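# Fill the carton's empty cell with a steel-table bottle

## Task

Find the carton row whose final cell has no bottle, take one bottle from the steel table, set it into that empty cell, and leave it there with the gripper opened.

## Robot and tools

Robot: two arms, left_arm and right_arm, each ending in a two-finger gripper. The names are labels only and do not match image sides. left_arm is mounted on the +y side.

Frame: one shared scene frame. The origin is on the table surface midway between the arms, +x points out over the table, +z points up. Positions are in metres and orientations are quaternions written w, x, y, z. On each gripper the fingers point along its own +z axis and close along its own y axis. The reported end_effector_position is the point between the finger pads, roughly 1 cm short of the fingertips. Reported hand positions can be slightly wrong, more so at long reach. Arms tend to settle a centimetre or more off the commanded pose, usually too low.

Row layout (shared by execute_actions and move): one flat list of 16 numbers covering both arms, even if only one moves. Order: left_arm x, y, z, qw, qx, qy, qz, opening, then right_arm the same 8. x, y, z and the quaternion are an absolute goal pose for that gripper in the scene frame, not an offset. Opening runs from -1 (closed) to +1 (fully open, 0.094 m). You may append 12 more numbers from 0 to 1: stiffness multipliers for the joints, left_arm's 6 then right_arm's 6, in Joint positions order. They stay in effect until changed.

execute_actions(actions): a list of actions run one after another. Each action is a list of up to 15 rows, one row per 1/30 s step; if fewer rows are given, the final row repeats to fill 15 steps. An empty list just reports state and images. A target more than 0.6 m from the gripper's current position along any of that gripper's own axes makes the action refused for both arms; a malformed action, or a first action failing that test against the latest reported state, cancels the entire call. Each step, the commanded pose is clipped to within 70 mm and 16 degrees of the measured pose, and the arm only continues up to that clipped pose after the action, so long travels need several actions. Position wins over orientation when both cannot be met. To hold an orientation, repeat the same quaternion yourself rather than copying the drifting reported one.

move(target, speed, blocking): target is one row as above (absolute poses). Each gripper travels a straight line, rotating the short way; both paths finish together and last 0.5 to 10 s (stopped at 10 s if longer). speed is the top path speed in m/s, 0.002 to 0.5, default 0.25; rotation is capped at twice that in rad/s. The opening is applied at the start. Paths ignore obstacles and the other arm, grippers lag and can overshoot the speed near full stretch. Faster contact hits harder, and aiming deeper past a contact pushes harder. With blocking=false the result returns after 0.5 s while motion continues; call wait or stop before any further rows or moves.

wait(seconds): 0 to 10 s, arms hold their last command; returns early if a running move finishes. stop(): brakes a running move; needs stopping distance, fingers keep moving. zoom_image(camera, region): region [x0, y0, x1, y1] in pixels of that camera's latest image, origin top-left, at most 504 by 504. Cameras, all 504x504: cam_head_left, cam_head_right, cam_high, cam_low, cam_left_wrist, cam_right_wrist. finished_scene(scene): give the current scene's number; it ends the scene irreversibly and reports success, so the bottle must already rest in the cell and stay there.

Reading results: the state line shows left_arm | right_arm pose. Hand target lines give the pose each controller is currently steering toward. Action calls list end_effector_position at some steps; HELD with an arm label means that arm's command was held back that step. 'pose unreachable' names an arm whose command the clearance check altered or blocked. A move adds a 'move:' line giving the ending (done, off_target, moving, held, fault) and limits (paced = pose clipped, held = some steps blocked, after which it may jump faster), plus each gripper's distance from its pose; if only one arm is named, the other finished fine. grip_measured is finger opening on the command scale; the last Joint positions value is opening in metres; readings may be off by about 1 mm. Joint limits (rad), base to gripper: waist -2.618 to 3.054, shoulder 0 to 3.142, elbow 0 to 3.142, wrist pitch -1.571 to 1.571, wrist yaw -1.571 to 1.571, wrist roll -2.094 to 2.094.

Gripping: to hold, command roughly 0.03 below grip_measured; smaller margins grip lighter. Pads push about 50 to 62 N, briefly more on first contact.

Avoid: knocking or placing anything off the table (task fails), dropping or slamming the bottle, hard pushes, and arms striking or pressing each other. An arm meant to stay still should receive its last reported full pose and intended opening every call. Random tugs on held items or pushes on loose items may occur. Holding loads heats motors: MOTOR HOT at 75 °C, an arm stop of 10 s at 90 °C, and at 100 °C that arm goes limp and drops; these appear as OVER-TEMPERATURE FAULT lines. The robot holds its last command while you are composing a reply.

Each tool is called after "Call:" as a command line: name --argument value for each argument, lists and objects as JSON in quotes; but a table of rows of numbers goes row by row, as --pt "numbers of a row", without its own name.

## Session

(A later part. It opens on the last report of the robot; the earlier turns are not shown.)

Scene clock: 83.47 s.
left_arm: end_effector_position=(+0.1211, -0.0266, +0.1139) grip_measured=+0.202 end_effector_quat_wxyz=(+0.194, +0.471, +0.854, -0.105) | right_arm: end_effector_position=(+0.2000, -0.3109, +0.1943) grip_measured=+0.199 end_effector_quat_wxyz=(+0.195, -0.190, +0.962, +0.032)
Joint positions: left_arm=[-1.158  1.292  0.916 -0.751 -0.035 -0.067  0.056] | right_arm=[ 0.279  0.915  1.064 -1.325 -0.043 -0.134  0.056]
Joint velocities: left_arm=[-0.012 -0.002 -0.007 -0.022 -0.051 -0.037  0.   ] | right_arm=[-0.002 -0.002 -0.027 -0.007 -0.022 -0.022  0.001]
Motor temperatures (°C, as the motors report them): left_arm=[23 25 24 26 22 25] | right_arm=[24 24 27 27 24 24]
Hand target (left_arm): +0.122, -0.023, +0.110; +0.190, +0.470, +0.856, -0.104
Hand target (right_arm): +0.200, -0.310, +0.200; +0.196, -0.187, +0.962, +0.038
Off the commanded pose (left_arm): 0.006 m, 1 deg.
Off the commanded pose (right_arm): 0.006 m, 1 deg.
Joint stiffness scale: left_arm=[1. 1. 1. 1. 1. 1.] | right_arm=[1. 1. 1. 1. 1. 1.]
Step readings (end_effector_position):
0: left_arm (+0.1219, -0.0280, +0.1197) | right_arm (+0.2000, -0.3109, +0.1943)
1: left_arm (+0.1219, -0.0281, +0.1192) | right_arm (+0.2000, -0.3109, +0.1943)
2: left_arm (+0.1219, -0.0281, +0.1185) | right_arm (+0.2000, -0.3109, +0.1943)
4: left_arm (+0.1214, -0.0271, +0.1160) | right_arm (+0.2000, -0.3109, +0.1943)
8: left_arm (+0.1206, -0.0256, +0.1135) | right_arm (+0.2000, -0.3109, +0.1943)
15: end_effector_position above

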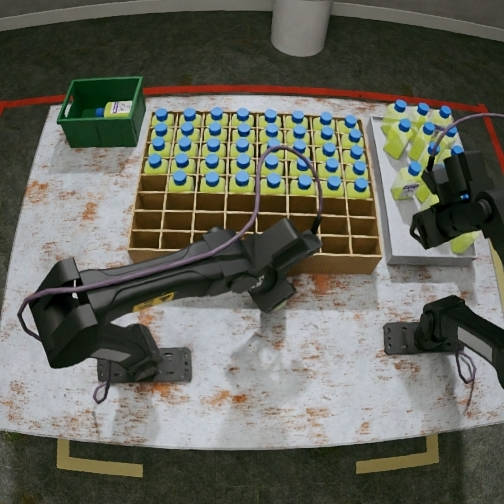

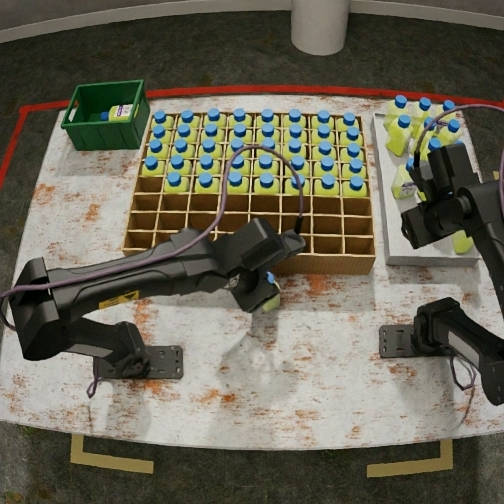

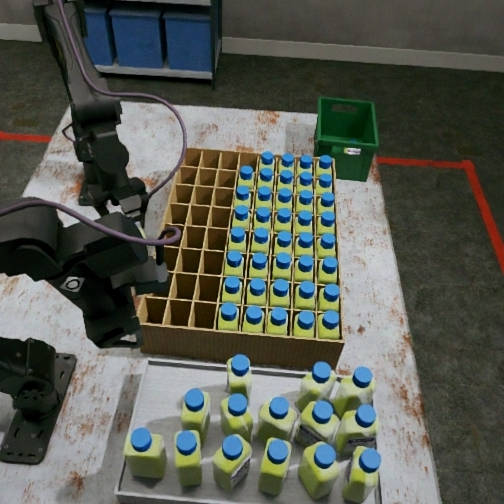

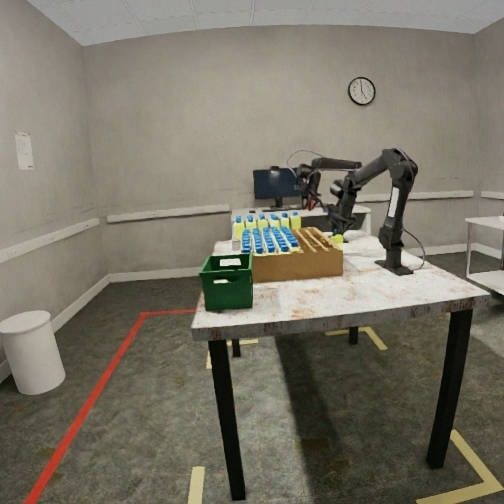

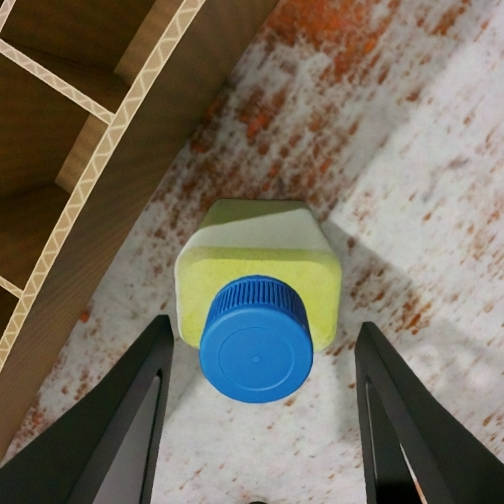

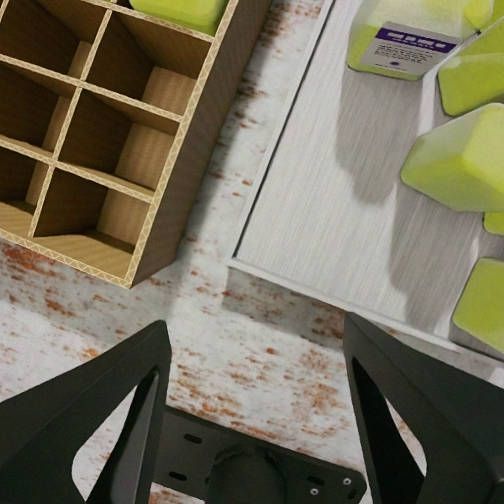

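Call:
execute_actions --actions '[[[0.1215, -0.0225, 0.110, 0.1897, 0.4696, 0.8559, -0.1041, -0.40, 0.20, -0.31, 0.20, 0.1960, -0.1870, 0.9619, 0.0381, 0.2]], [[0.1215, -0.0225, 0.110, 0.1897, 0.4696, 0.8559, -0.1041, -0.40, 0.20, -0.31, 0.20, 0.1960, -0.1870, 0.9619, 0.0381, 0.2]]]'

Call:
zoom_image --camera "cam_left_wrist" --region '[140, 180, 380, 440]'

Scene clock: 85.13 s.
left_arm: end_effector_position=(+0.1218, -0.0272, +0.1144) grip_measured=-0.396 end_effector_quat_wxyz=(+0.196, +0.471, +0.854, -0.106) | right_arm: end_effector_position=(+0.2000, -0.3109, +0.1943) grip_measured=+0.199 end_effector_quat_wxyz=(+0.195, -0.190, +0.962, +0.032)
Joint positions: left_arm=[-1.157  1.292  0.916 -0.747 -0.035 -0.067  0.028] | right_arm=[ 0.279  0.915  1.064 -1.325 -0.043 -0.134  0.056]
Joint velocities: left_arm=[-0.007  0.002 -0.002  0.022 -0.022 -0.007 -0.001] | right_arm=[-0.017 -0.002  0.012 -0.007 -0.007 -0.081 -0.001]
Motor temperatures (°C, as the motors report them): left_arm=[23 25 24 26 22 25] | right_arm=[24 24 27 27 24 24]
Hand target (left_arm): +0.121, -0.023, +0.110; +0.190, +0.470, +0.856, -0.104
Hand target (right_arm): +0.200, -0.310, +0.200; +0.196, -0.187, +0.962, +0.038
Off the commanded pose (left_arm): 0.006 m, 1 deg.
Off the commanded pose (right_arm): 0.006 m, 1 deg.
Joint stiffness scale: left_arm=[1. 1. 1. 1. 1. 1.] | right_arm=[1. 1. 1. 1. 1. 1.]
Step readings (end_effector_position; steps 1 to 15: 1st action; 16 to 30: 2nd action):
0: left_arm (+0.1212, -0.0268, +0.1141) | right_arm (+0.2000, -0.3109, +0.1943)
1: left_arm (+0.1212, -0.0268, +0.1141) | right_arm (+0.2000, -0.3109, +0.1943)
2: left_arm (+0.1213, -0.0267, +0.1141) | right_arm (+0.2000, -0.3109, +0.1943)
4: left_arm (+0.1218, -0.0271, +0.1143) | right_arm (+0.2000, -0.3109, +0.1943)
8: left_arm (+0.1218, -0.0272, +0.1144) | right_arm (+0.2000, -0.3109, +0.1943)
15: left_arm (+0.1218, -0.0272, +0.1144) | right_arm (+0.2000, -0.3109, +0.1943)
16: left_arm (+0.1218, -0.0272, +0.1144) | right_arm (+0.2000, -0.3109, +0.1943)
17: left_arm (+0.1218, -0.0272, +0.1144) | right_arm (+0.2000, -0.3109, +0.1943)
19: left_arm (+0.1218, -0.0272, +0.1144) | right_arm (+0.2000, -0.3109, +0.1943)
23: left_arm (+0.1218, -0.0272, +0.1144) | right_arm (+0.2000, -0.3109, +0.1943)
30: end_effector_position above

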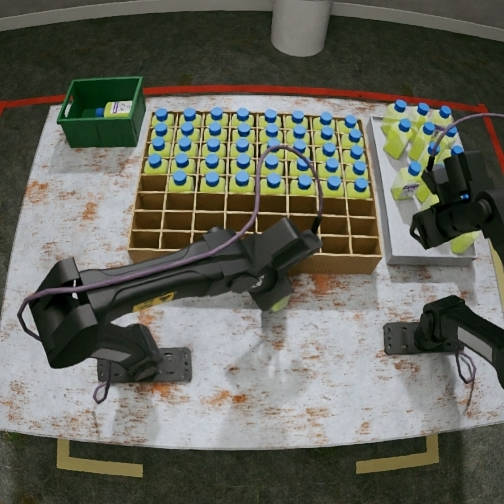

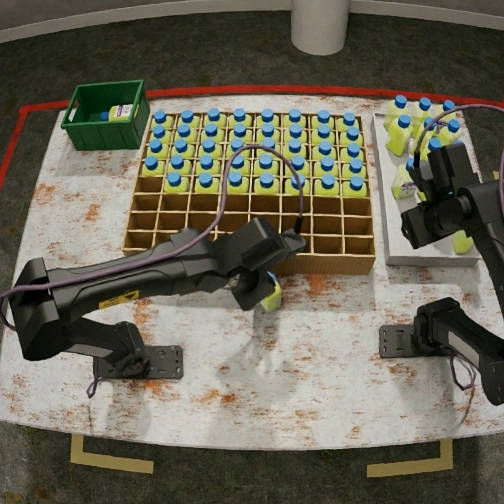

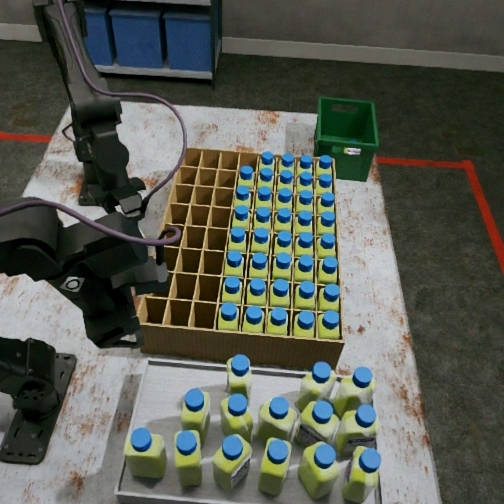

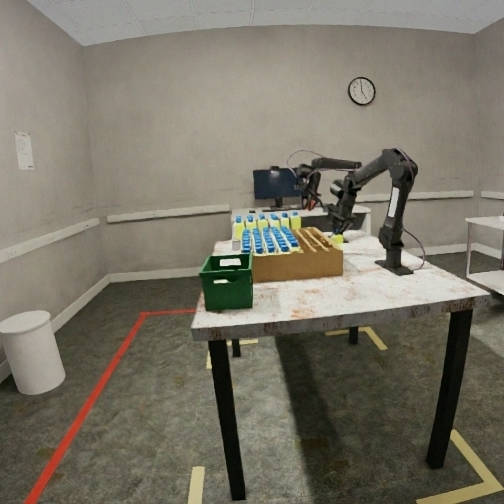

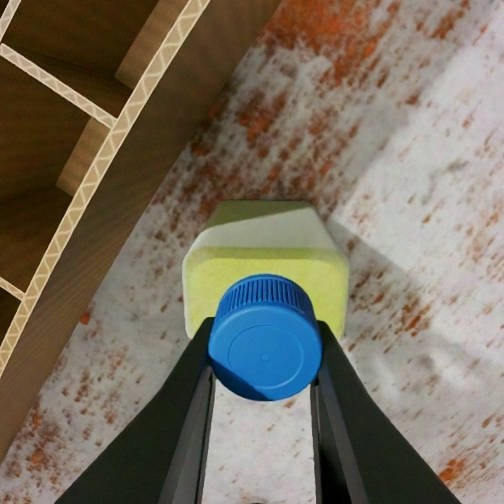

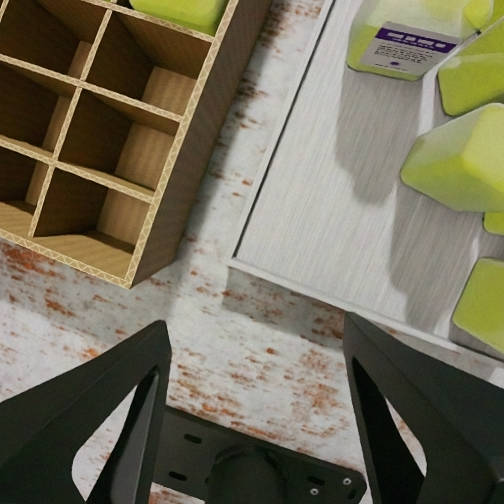

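Region (140, 180, 380, 440) of cam_left_wrist's 504x504 image, scaled by 1.938, with more detail than that image has; it fills the left 465 columns of this view, and the rest is white.

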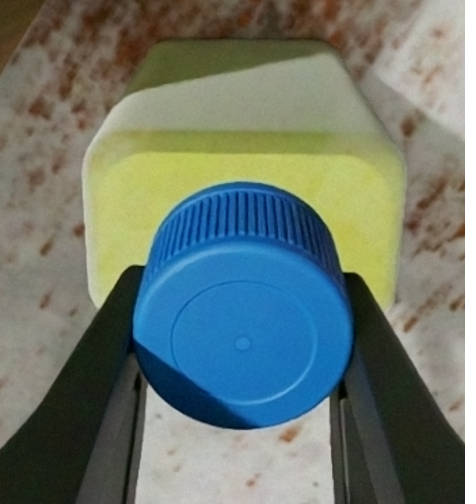

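Call:
execute_actions --actions '[[[0.1215, -0.0225, 0.110, 0.1897, 0.4696, 0.8559, -0.1041, -0.44, 0.20, -0.31, 0.20, 0.1960, -0.1870, 0.9619, 0.0381, 0.2]]]'

Call:
move --target '[0.125, -0.015, 0.245, 0.2034, 0.3339, 0.9174, -0.0740, -0.44, 0.20, -0.31, 0.20, 0.1960, -0.1870, 0.9619, 0.0381, 0.2]' --speed 0.2

Scene clock: 88.50 s.
left_arm: end_effector_position=(+0.1218, -0.0272, +0.1144) grip_measured=-0.427 end_effector_quat_wxyz=(+0.196, +0.471, +0.854, -0.106) | right_arm: end_effector_position=(+0.2000, -0.3109, +0.1943) grip_measured=+0.199 end_effector_quat_wxyz=(+0.195, -0.190, +0.962, +0.032)
Joint positions: left_arm=[-1.157  1.292  0.916 -0.747 -0.035 -0.067  0.027] | right_arm=[ 0.279  0.915  1.064 -1.325 -0.043 -0.134  0.056]
Joint velocities: left_arm=[-0.002  0.007  0.007 -0.007  0.081 -0.081 -0.001] | right_arm=[ 0.002 -0.007 -0.002  0.037 -0.022  0.022  0.   ]
Motor temperatures (°C, as the motors report them): left_arm=[23 25 24 27 22 25] | right_arm=[24 24 27 27 24 24]
Hand target (left_arm): +0.121, -0.023, +0.110; +0.190, +0.470, +0.856, -0.104
Hand target (right_arm): +0.200, -0.310, +0.200; +0.196, -0.187, +0.962, +0.038
Off the commanded pose (left_arm): 0.006 m, 1 deg.
Off the commanded pose (right_arm): 0.006 m, 1 deg.
Joint stiffness scale: left_arm=[1. 1. 1. 1. 1. 1.] | right_arm=[1. 1. 1. 1. 1. 1.]
Step readings (end_effector_position):
0: left_arm (+0.1218, -0.0272, +0.1144) | right_arm (+0.2000, -0.3109, +0.1943)
1: left_arm (+0.1218, -0.0272, +0.1144) | right_arm (+0.2000, -0.3109, +0.1943)
2: left_arm (+0.1218, -0.0272, +0.1144) | right_arm (+0.2000, -0.3109, +0.1943)
4: left_arm (+0.1218, -0.0272, +0.1144) | right_arm (+0.2000, -0.3109, +0.1943)
8: left_arm (+0.1218, -0.0272, +0.1144) | right_arm (+0.2000, -0.3109, +0.1943)
15: end_effector_position above

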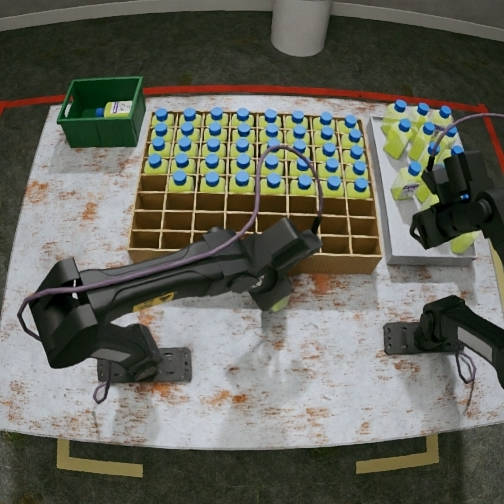

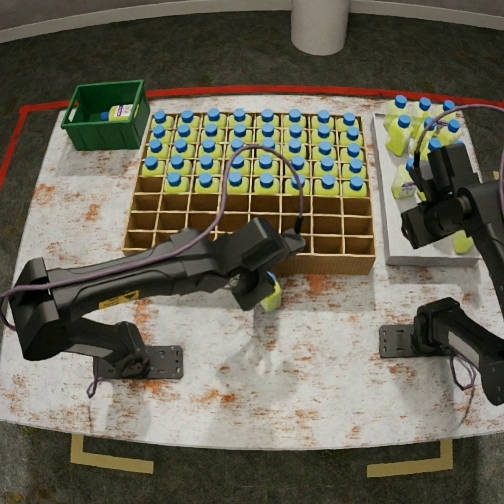

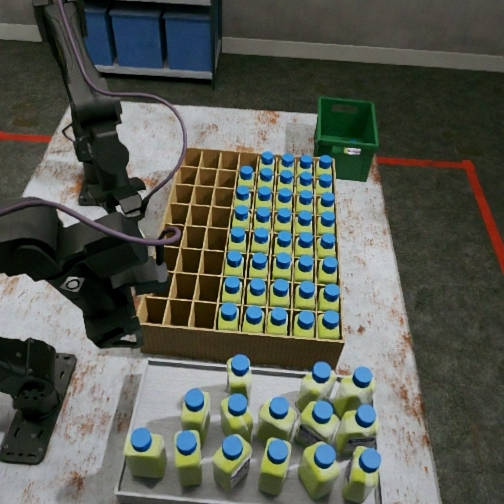

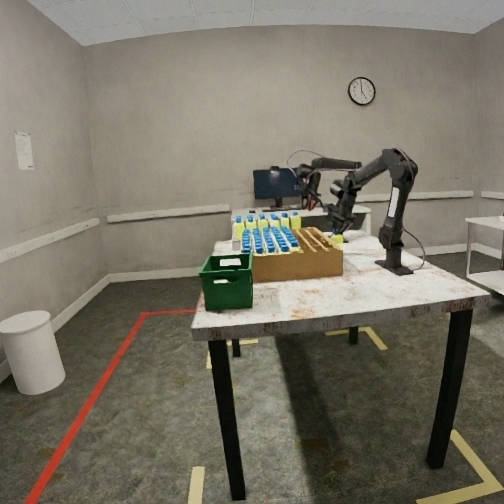

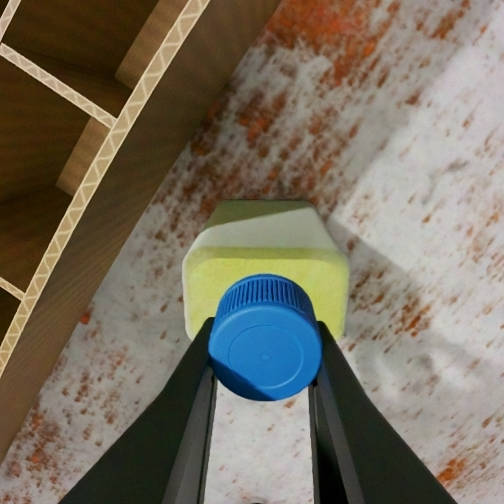

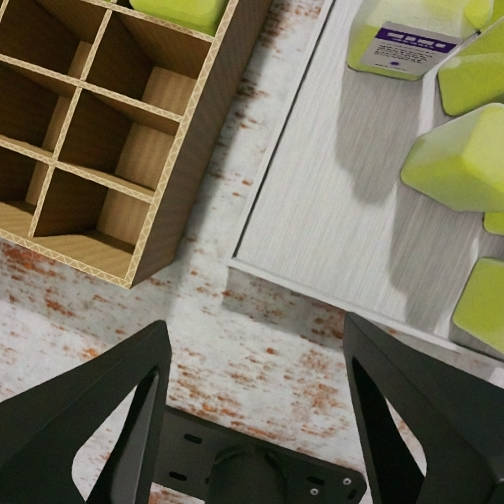

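Scene clock: 89.97 s.
left_arm: end_effector_position=(+0.1224, -0.0085, +0.2384) grip_measured=-0.427 end_effector_quat_wxyz=(+0.194, +0.335, +0.919, -0.074) | right_arm: end_effector_position=(+0.2000, -0.3109, +0.1943) grip_measured=+0.199 end_effector_quat_wxyz=(+0.195, -0.190, +0.962, +0.032)
Joint positions: left_arm=[-1.204  1.34   1.468 -1.314 -0.164 -0.399  0.027] | right_arm=[ 0.279  0.915  1.064 -1.325 -0.043 -0.134  0.056]
Joint velocities: left_arm=[ 0.012  0.012  0.007 -0.066  0.022  0.037 -0.001] | right_arm=[-0.017 -0.002 -0.022  0.051 -0.007 -0.051 -0.   ]
Motor temperatures (°C, as the motors report them): left_arm=[23 25 24 27 22 25] | right_arm=[24 24 27 27 24 24]
Hand target (left_arm): +0.123, -0.012, +0.245; +0.203, +0.334, +0.917, -0.075
Hand target (right_arm): +0.200, -0.310, +0.200; +0.196, -0.187, +0.962, +0.038
Off the commanded pose (left_arm): 0.010 m, 1 deg.
Off the commanded pose (right_arm): 0.006 m, 1 deg.
Joint stiffness scale: left_arm=[1. 1. 1. 1. 1. 1.] | right_arm=[1. 1. 1. 1. 1. 1.]
move: done

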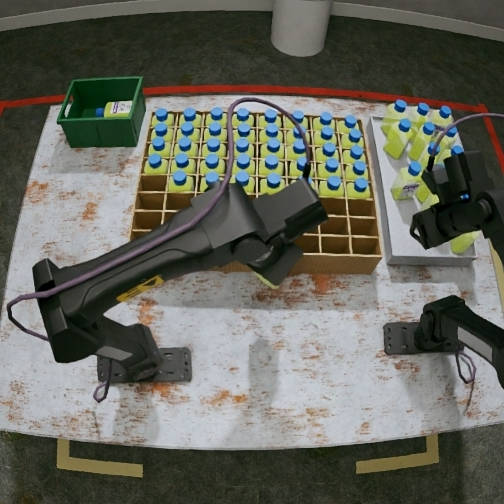

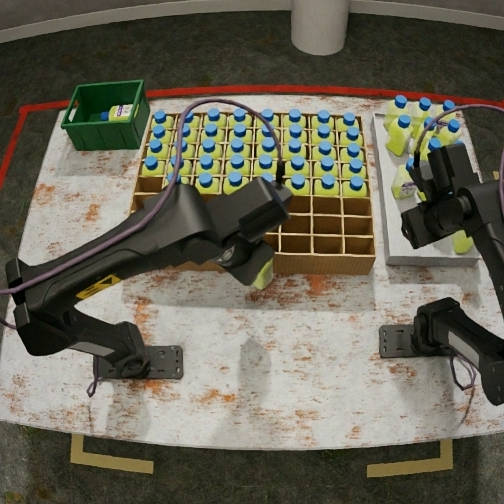

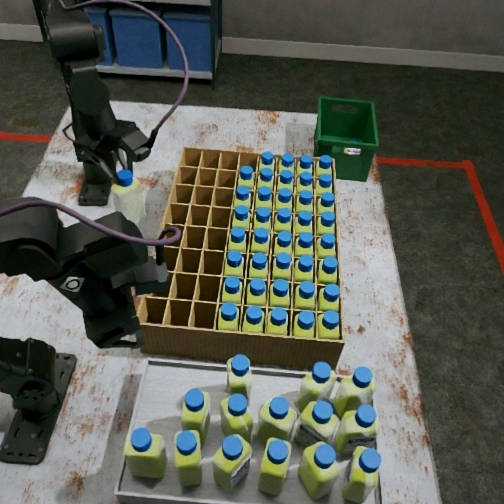

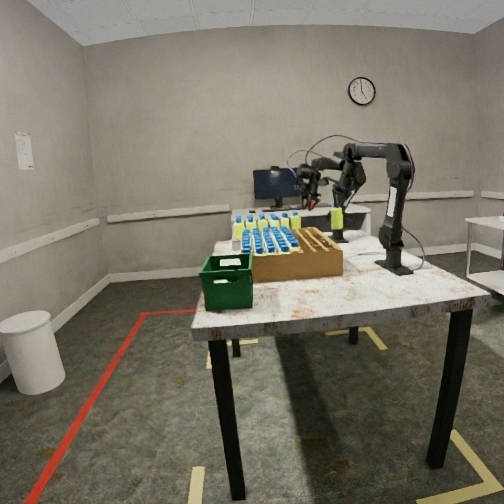

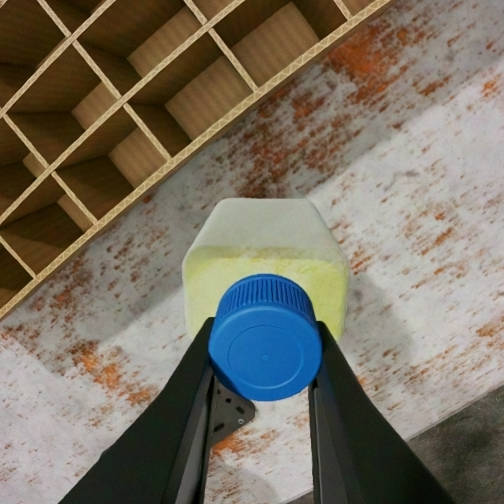

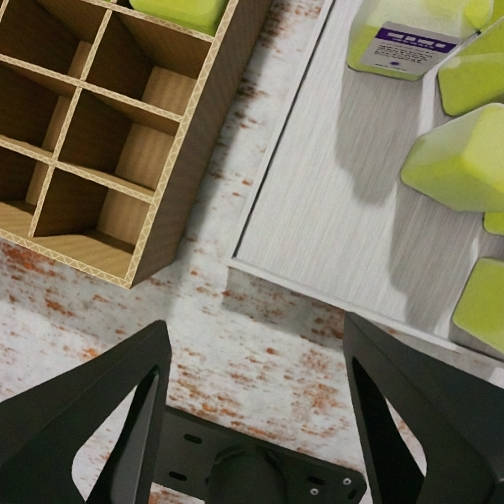

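Call:
move --target '[0.354, 0.229, 0.250, 0.2207, 0.0, 0.9753, 0.0, -0.46, 0.20, -0.31, 0.20, 0.1960, -0.1870, 0.9619, 0.0381, 0.2]' --speed 0.25

Call:
zoom_image --camera "cam_high" --region '[170, 90, 340, 230]'

Scene clock: 92.30 s.
left_arm: end_effector_position=(+0.3446, +0.2305, +0.2402) grip_measured=-0.442 end_effector_quat_wxyz=(+0.207, +0.001, +0.978, +0.016) | right_arm: end_effector_position=(+0.2000, -0.3109, +0.1943) grip_measured=+0.199 end_effector_quat_wxyz=(+0.195, -0.190, +0.962, +0.032)
Joint positions: left_arm=[-0.123  1.626  1.73  -1.259 -0.051 -0.036  0.026] | right_arm=[ 0.279  0.915  1.064 -1.325 -0.043 -0.134  0.056]
Joint velocities: left_arm=[-0.017  0.002  0.002  0.037 -0.022  0.022  0.001] | right_arm=[ 0.002 -0.002  0.007 -0.037  0.037  0.007  0.   ]
Motor temperatures (°C, as the motors report them): left_arm=[23 25 24 27 22 25] | right_arm=[24 24 27 27 24 24]
Hand target (left_arm): +0.350, +0.231, +0.251; +0.224, +0.003, +0.975, +0.014
Hand target (right_arm): +0.200, -0.310, +0.200; +0.196, -0.187, +0.962, +0.038
Off the commanded pose (left_arm): 0.014 m, 2 deg.
Off the commanded pose (right_arm): 0.006 m, 1 deg.
Joint stiffness scale: left_arm=[1. 1. 1. 1. 1. 1.] | right_arm=[1. 1. 1. 1. 1. 1.]
move: off_target (left_arm)

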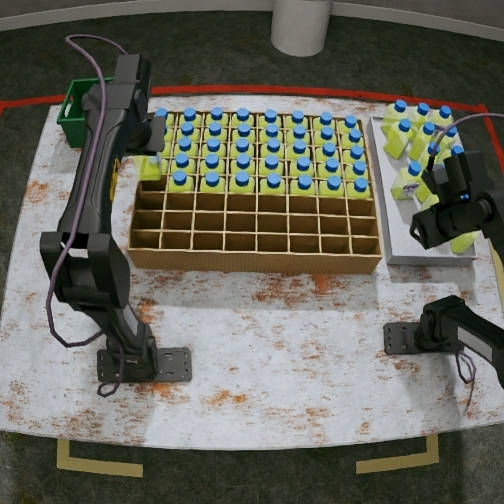

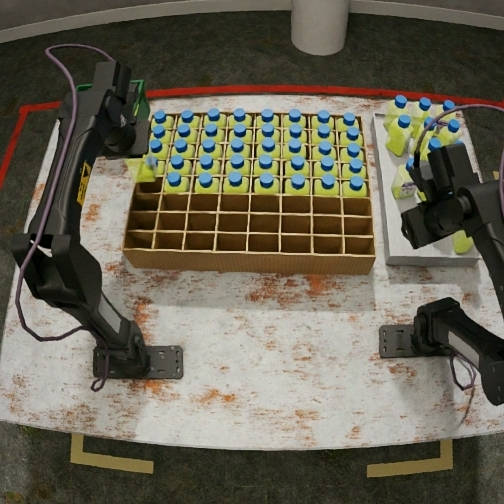

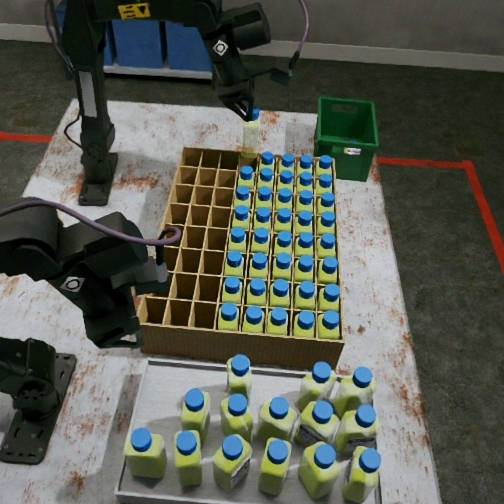

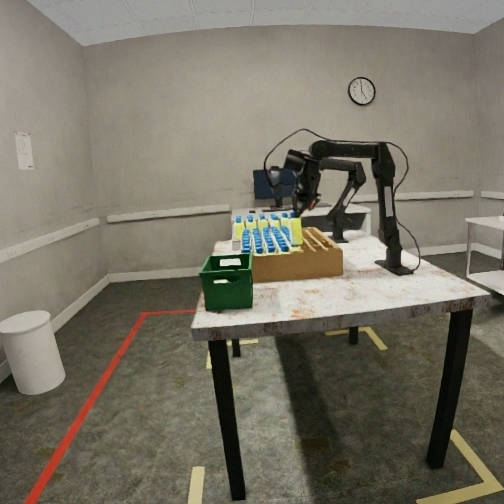

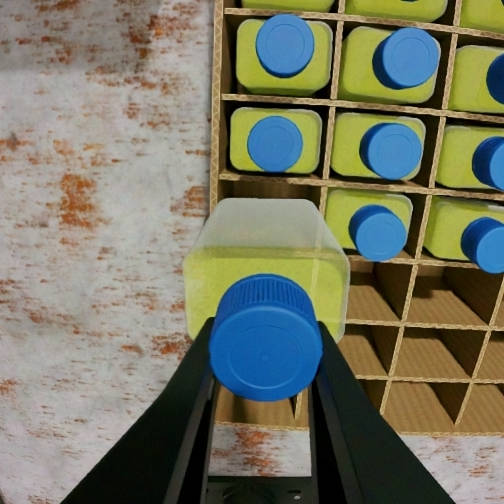

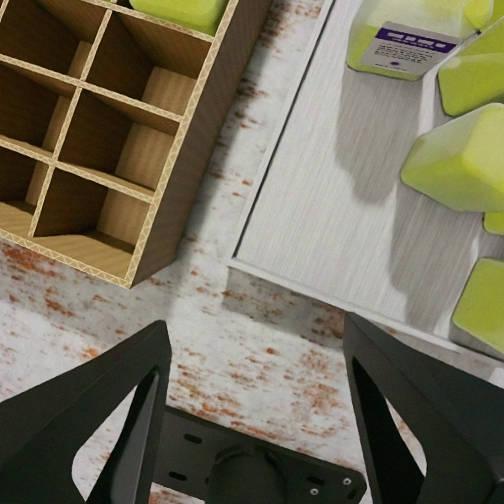

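Region (170, 90, 340, 230) of cam_high's 504x504 image, scaled by 2.965, with more detail than that image has; it fills the top 415 rows of this view, and the rest is white.

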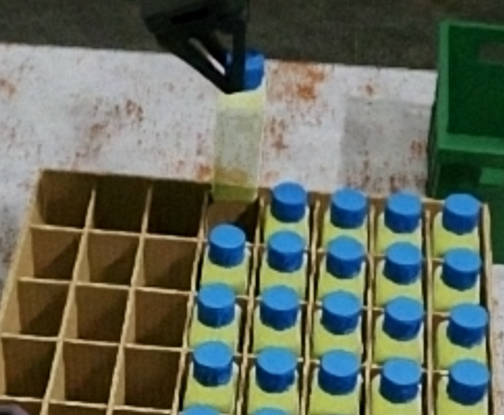

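Call:
move --target '[0.348, 0.227, 0.222, 0.2334, 0.0212, 0.9722, -0.0051, -0.46, 0.20, -0.31, 0.20, 0.1960, -0.1870, 0.9619, 0.0381, 0.2]' --speed 0.05

Call:
zoom_image --camera "cam_high" --region '[190, 90, 310, 210]'

Call:
zoom_image --camera "cam_left_wrist" --region '[160, 120, 400, 300]'

Scene clock: 96.37 s.
left_arm: end_effector_position=(+0.3478, +0.2241, +0.2140) grip_measured=-0.442 end_effector_quat_wxyz=(+0.215, +0.022, +0.976, -0.002) | right_arm: end_effector_position=(+0.2000, -0.3109, +0.1943) grip_measured=+0.199 end_effector_quat_wxyz=(+0.195, -0.190, +0.962, +0.032)
Joint positions: left_arm=[-0.117  1.592  1.579 -1.124 -0.003  0.004  0.026] | right_arm=[ 0.279  0.915  1.064 -1.325 -0.043 -0.134  0.056]
Joint velocities: left_arm=[ 0.007 -0.017 -0.002 -0.037 -0.037  0.022 -0.   ] | right_arm=[ 0.002  0.012  0.002  0.022  0.007 -0.022 -0.001]
Motor temperatures (°C, as the motors report them): left_arm=[23 25 24 27 22 25] | right_arm=[24 24 27 27 24 24]
Hand target (left_arm): +0.348, +0.227, +0.222; +0.233, +0.021, +0.972, -0.005
Hand target (right_arm): +0.200, -0.310, +0.200; +0.196, -0.187, +0.962, +0.038
Off the commanded pose (left_arm): 0.009 m, 2 deg.
Off the commanded pose (right_arm): 0.006 m, 1 deg.
Joint stiffness scale: left_arm=[1. 1. 1. 1. 1. 1.] | right_arm=[1. 1. 1. 1. 1. 1.]
move: done

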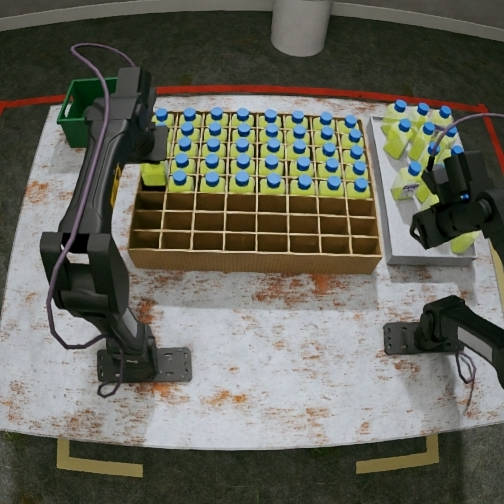

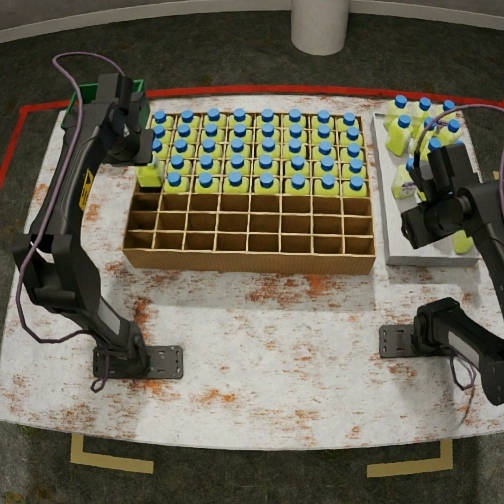

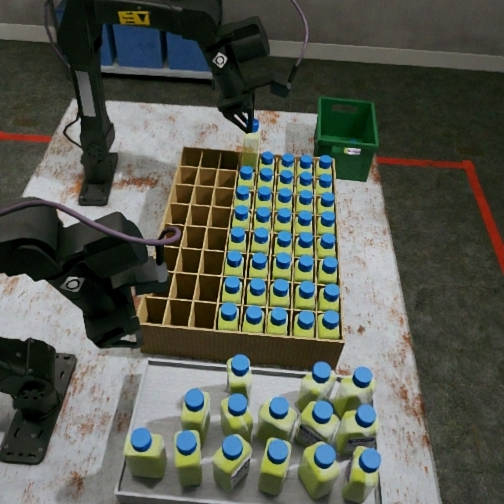

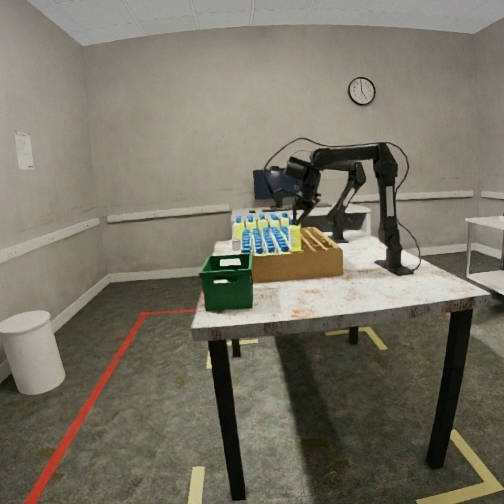

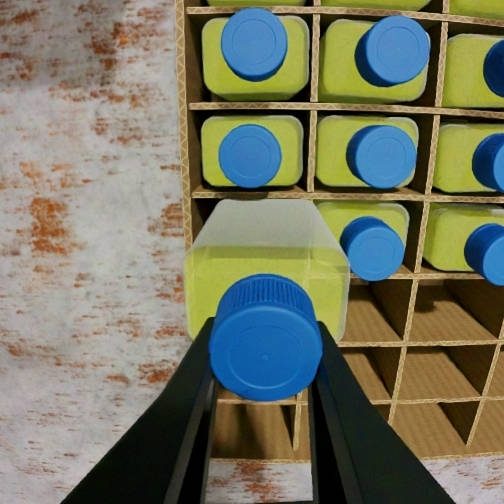

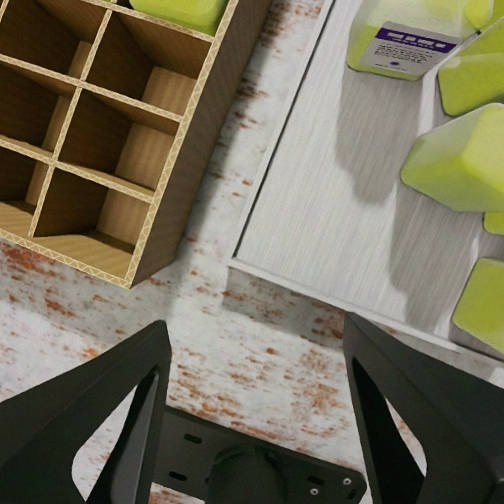

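Region (190, 90, 310, 210) of cam_high's 504x504 image, scaled by 4.200, with more detail than that image has.

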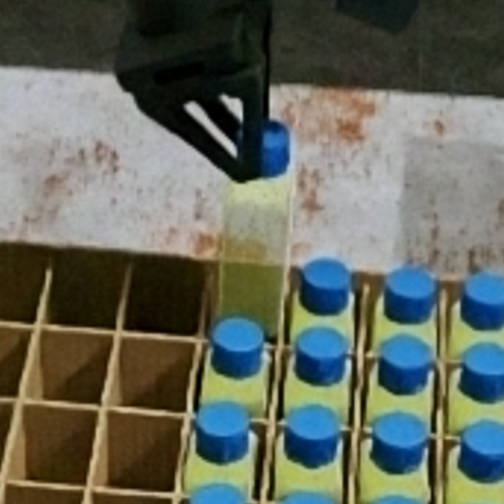

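Region (160, 120, 400, 300) of cam_left_wrist's 504x504 image, scaled by 2.100, with more detail than that image has; it fills the top 378 rows of this view, and the rest is white.

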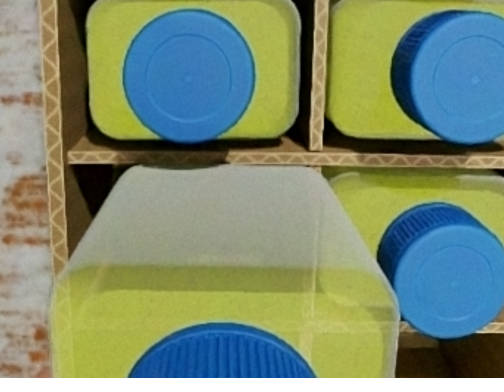

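Call:
move --target '[0.342, 0.2365, 0.227, 0.2418, 0.0212, 0.9701, -0.0053, -0.46, 0.20, -0.31, 0.20, 0.1960, -0.1870, 0.9619, 0.0381, 0.2]' --speed 0.04

Call:
zoom_image --camera "cam_high" --region '[190, 90, 310, 210]'

Call:
zoom_image --camera "cam_left_wrist" --region '[160, 120, 400, 300]'

Scene clock: 98.23 s.
left_arm: end_effector_position=(+0.3409, +0.2341, +0.2205) grip_measured=-0.442 end_effector_quat_wxyz=(+0.226, +0.021, +0.974, -0.002) | right_arm: end_effector_position=(+0.2000, -0.3109, +0.1943) grip_measured=+0.199 end_effector_quat_wxyz=(+0.195, -0.190, +0.962, +0.032)
Joint positions: left_arm=[-0.084  1.55   1.555 -1.12   0.009  0.031  0.026] | right_arm=[ 0.279  0.915  1.064 -1.325 -0.043 -0.134  0.056]
Joint velocities: left_arm=[ 0.002  0.002 -0.002  0.007 -0.007  0.051 -0.   ] | right_arm=[-0.012 -0.007 -0.022  0.022  0.037 -0.022 -0.002]
Motor temperatures (°C, as the motors report them): left_arm=[23 25 24 27 22 25] | right_arm=[24 24 27 27 24 24]
Hand target (left_arm): +0.341, +0.236, +0.227; +0.241, +0.021, +0.970, -0.005
Hand target (right_arm): +0.200, -0.310, +0.200; +0.196, -0.187, +0.962, +0.038
Off the commanded pose (left_arm): 0.007 m, 2 deg.
Off the commanded pose (right_arm): 0.006 m, 1 deg.
Joint stiffness scale: left_arm=[1. 1. 1. 1. 1. 1.] | right_arm=[1. 1. 1. 1. 1. 1.]
move: done

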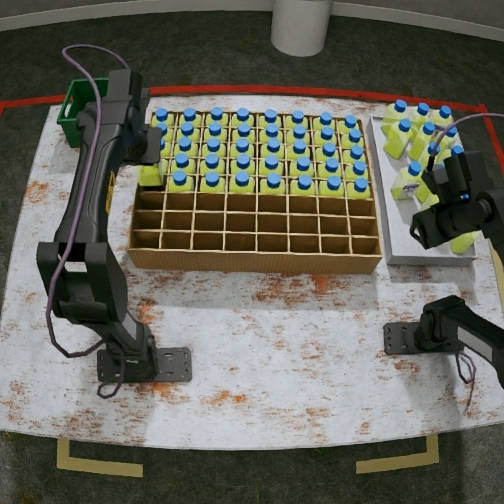

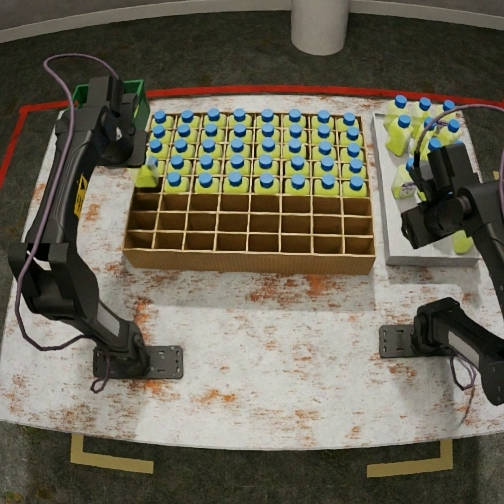

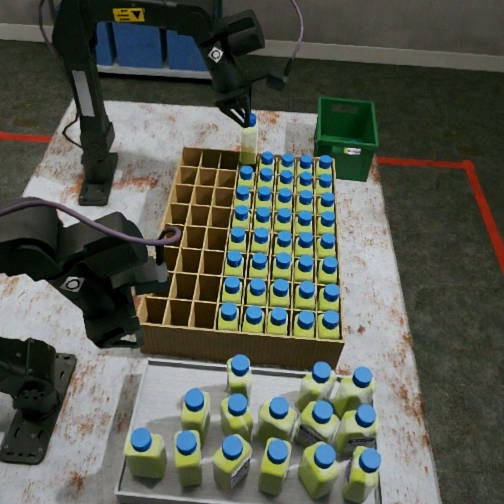

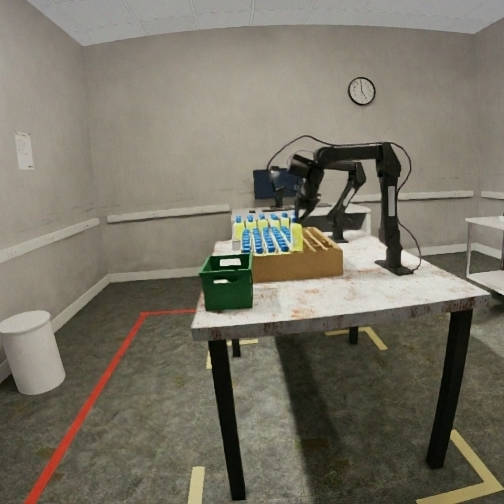

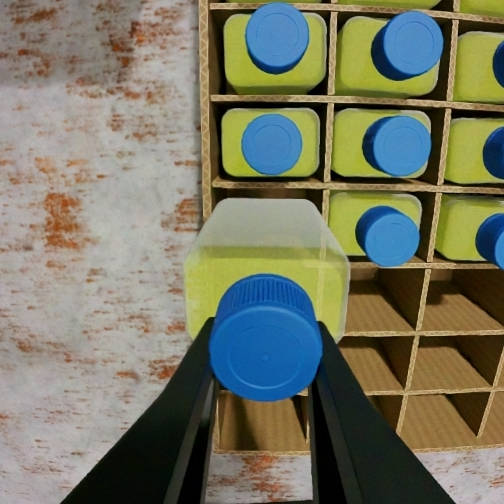

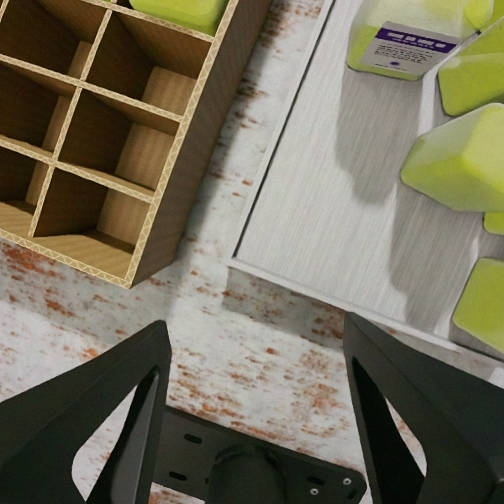

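Region (190, 90, 310, 210) of cam_high's 504x504 image, scaled by 4.200, with more detail than that image has.

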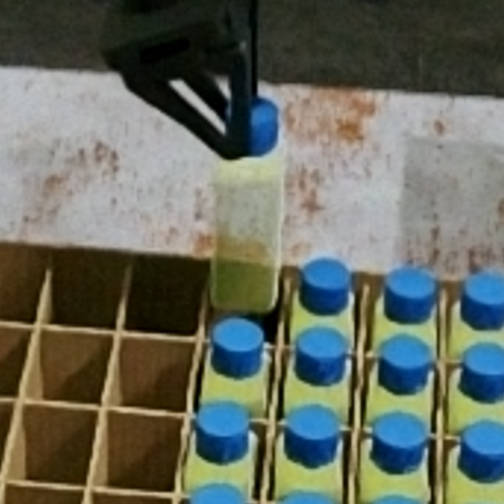

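Region (160, 120, 400, 300) of cam_left_wrist's 504x504 image, scaled by 2.100, with more detail than that image has; it fills the top 378 rows of this view, and the rest is white.

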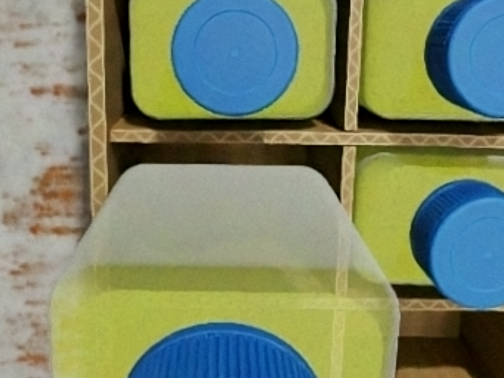

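Call:
move --target '[0.345, 0.2365, 0.190, 0.2418, 0.0212, 0.9701, -0.0053, -0.46, 0.20, -0.31, 0.20, 0.1960, -0.1870, 0.9619, 0.0381, 0.2]' --speed 0.05

Call:
zoom_image --camera "cam_high" --region '[190, 90, 310, 210]'

Call:
zoom_image --camera "cam_left_wrist" --region '[160, 120, 400, 300]'

Scene clock: 101.10 s.
left_arm: end_effector_position=(+0.3445, +0.2336, +0.1803) grip_measured=-0.443 end_effector_quat_wxyz=(+0.221, +0.022, +0.975, -0.003) | right_arm: end_effector_position=(+0.2000, -0.3109, +0.1943) grip_measured=+0.199 end_effector_quat_wxyz=(+0.195, -0.190, +0.962, +0.032)
Joint positions: left_arm=[-0.084  1.547  1.394 -0.973  0.012  0.033  0.026] | right_arm=[ 0.279  0.915  1.064 -1.325 -0.043 -0.134  0.056]
Joint velocities: left_arm=[ 0.002 -0.017  0.007  0.037 -0.066 -0.022  0.001] | right_arm=[ 0.007 -0.002  0.007 -0.007  0.007 -0.037  0.   ]
Motor temperatures (°C, as the motors report them): left_arm=[23 26 24 27 22 25] | right_arm=[24 24 27 27 24 24]
Hand target (left_arm): +0.346, +0.237, +0.190; +0.241, +0.021, +0.970, -0.005
Hand target (right_arm): +0.200, -0.310, +0.200; +0.196, -0.187, +0.962, +0.038
Off the commanded pose (left_arm): 0.010 m, 2 deg.
Off the commanded pose (right_arm): 0.006 m, 1 deg.
Joint stiffness scale: left_arm=[1. 1. 1. 1. 1. 1.] | right_arm=[1. 1. 1. 1. 1. 1.]
move: done

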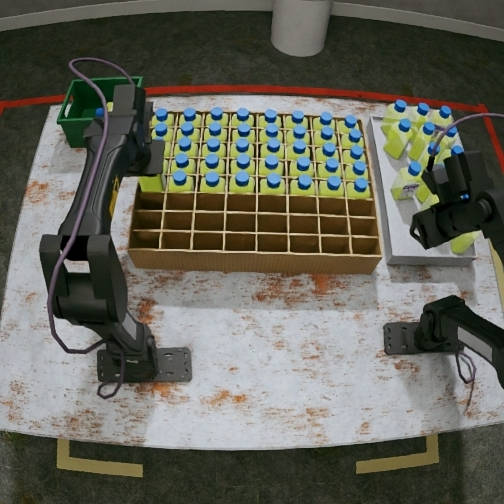

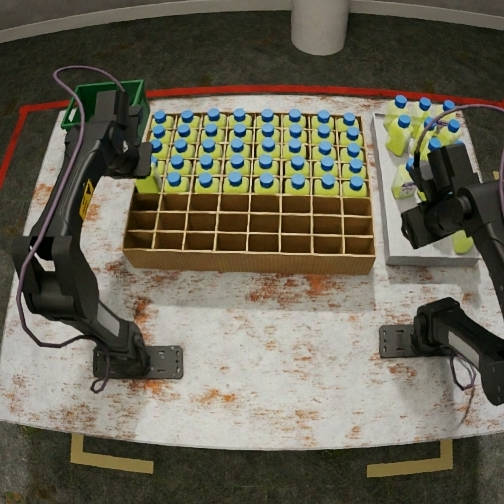

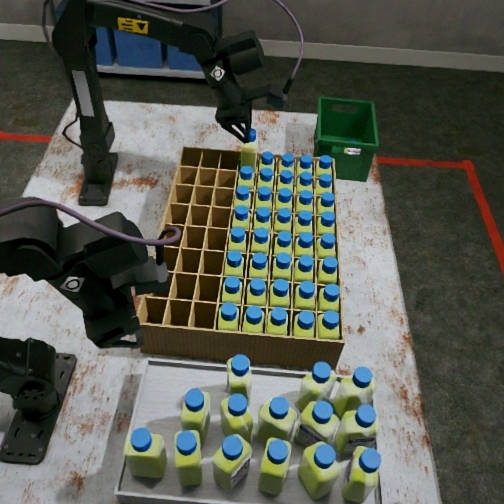

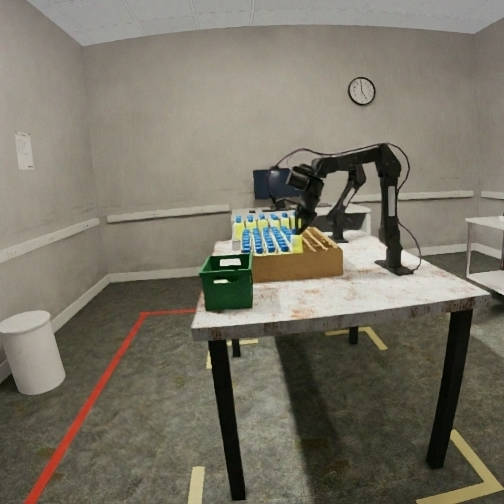

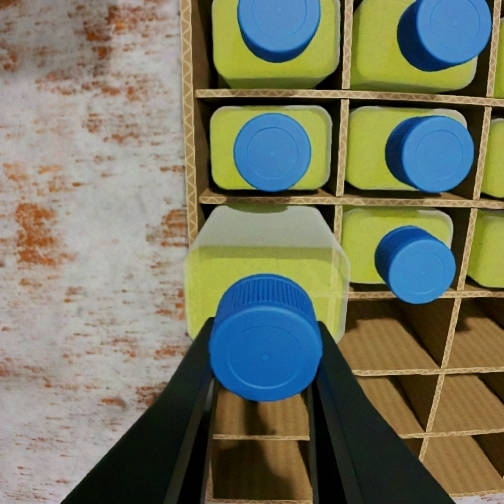

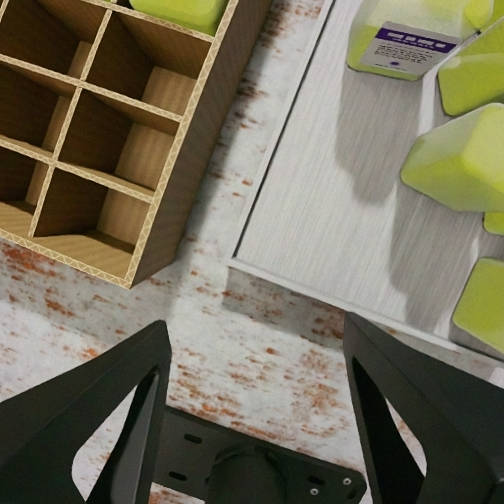

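Region (190, 90, 310, 210) of cam_high's 504x504 image, scaled by 4.200, with more detail than that image has.

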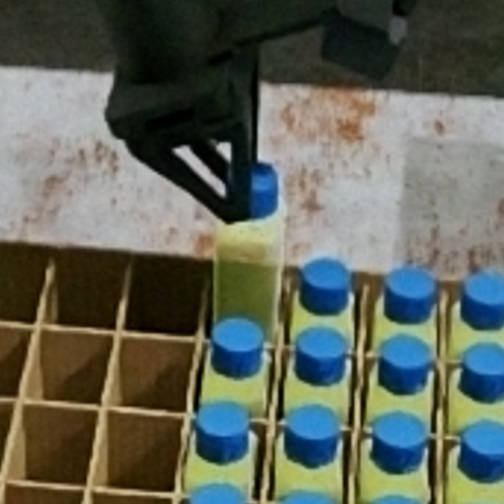

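Region (160, 120, 400, 300) of cam_left_wrist's 504x504 image, scaled by 2.100, with more detail than that image has; it fills the top 378 rows of this view, and the rest is white.

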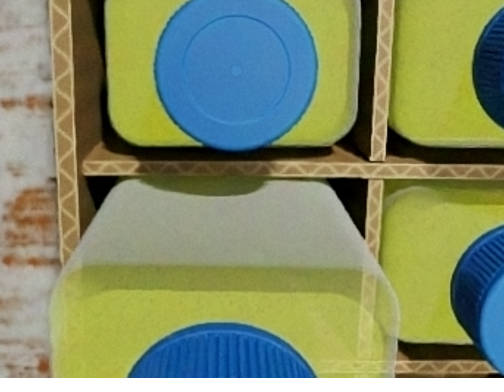

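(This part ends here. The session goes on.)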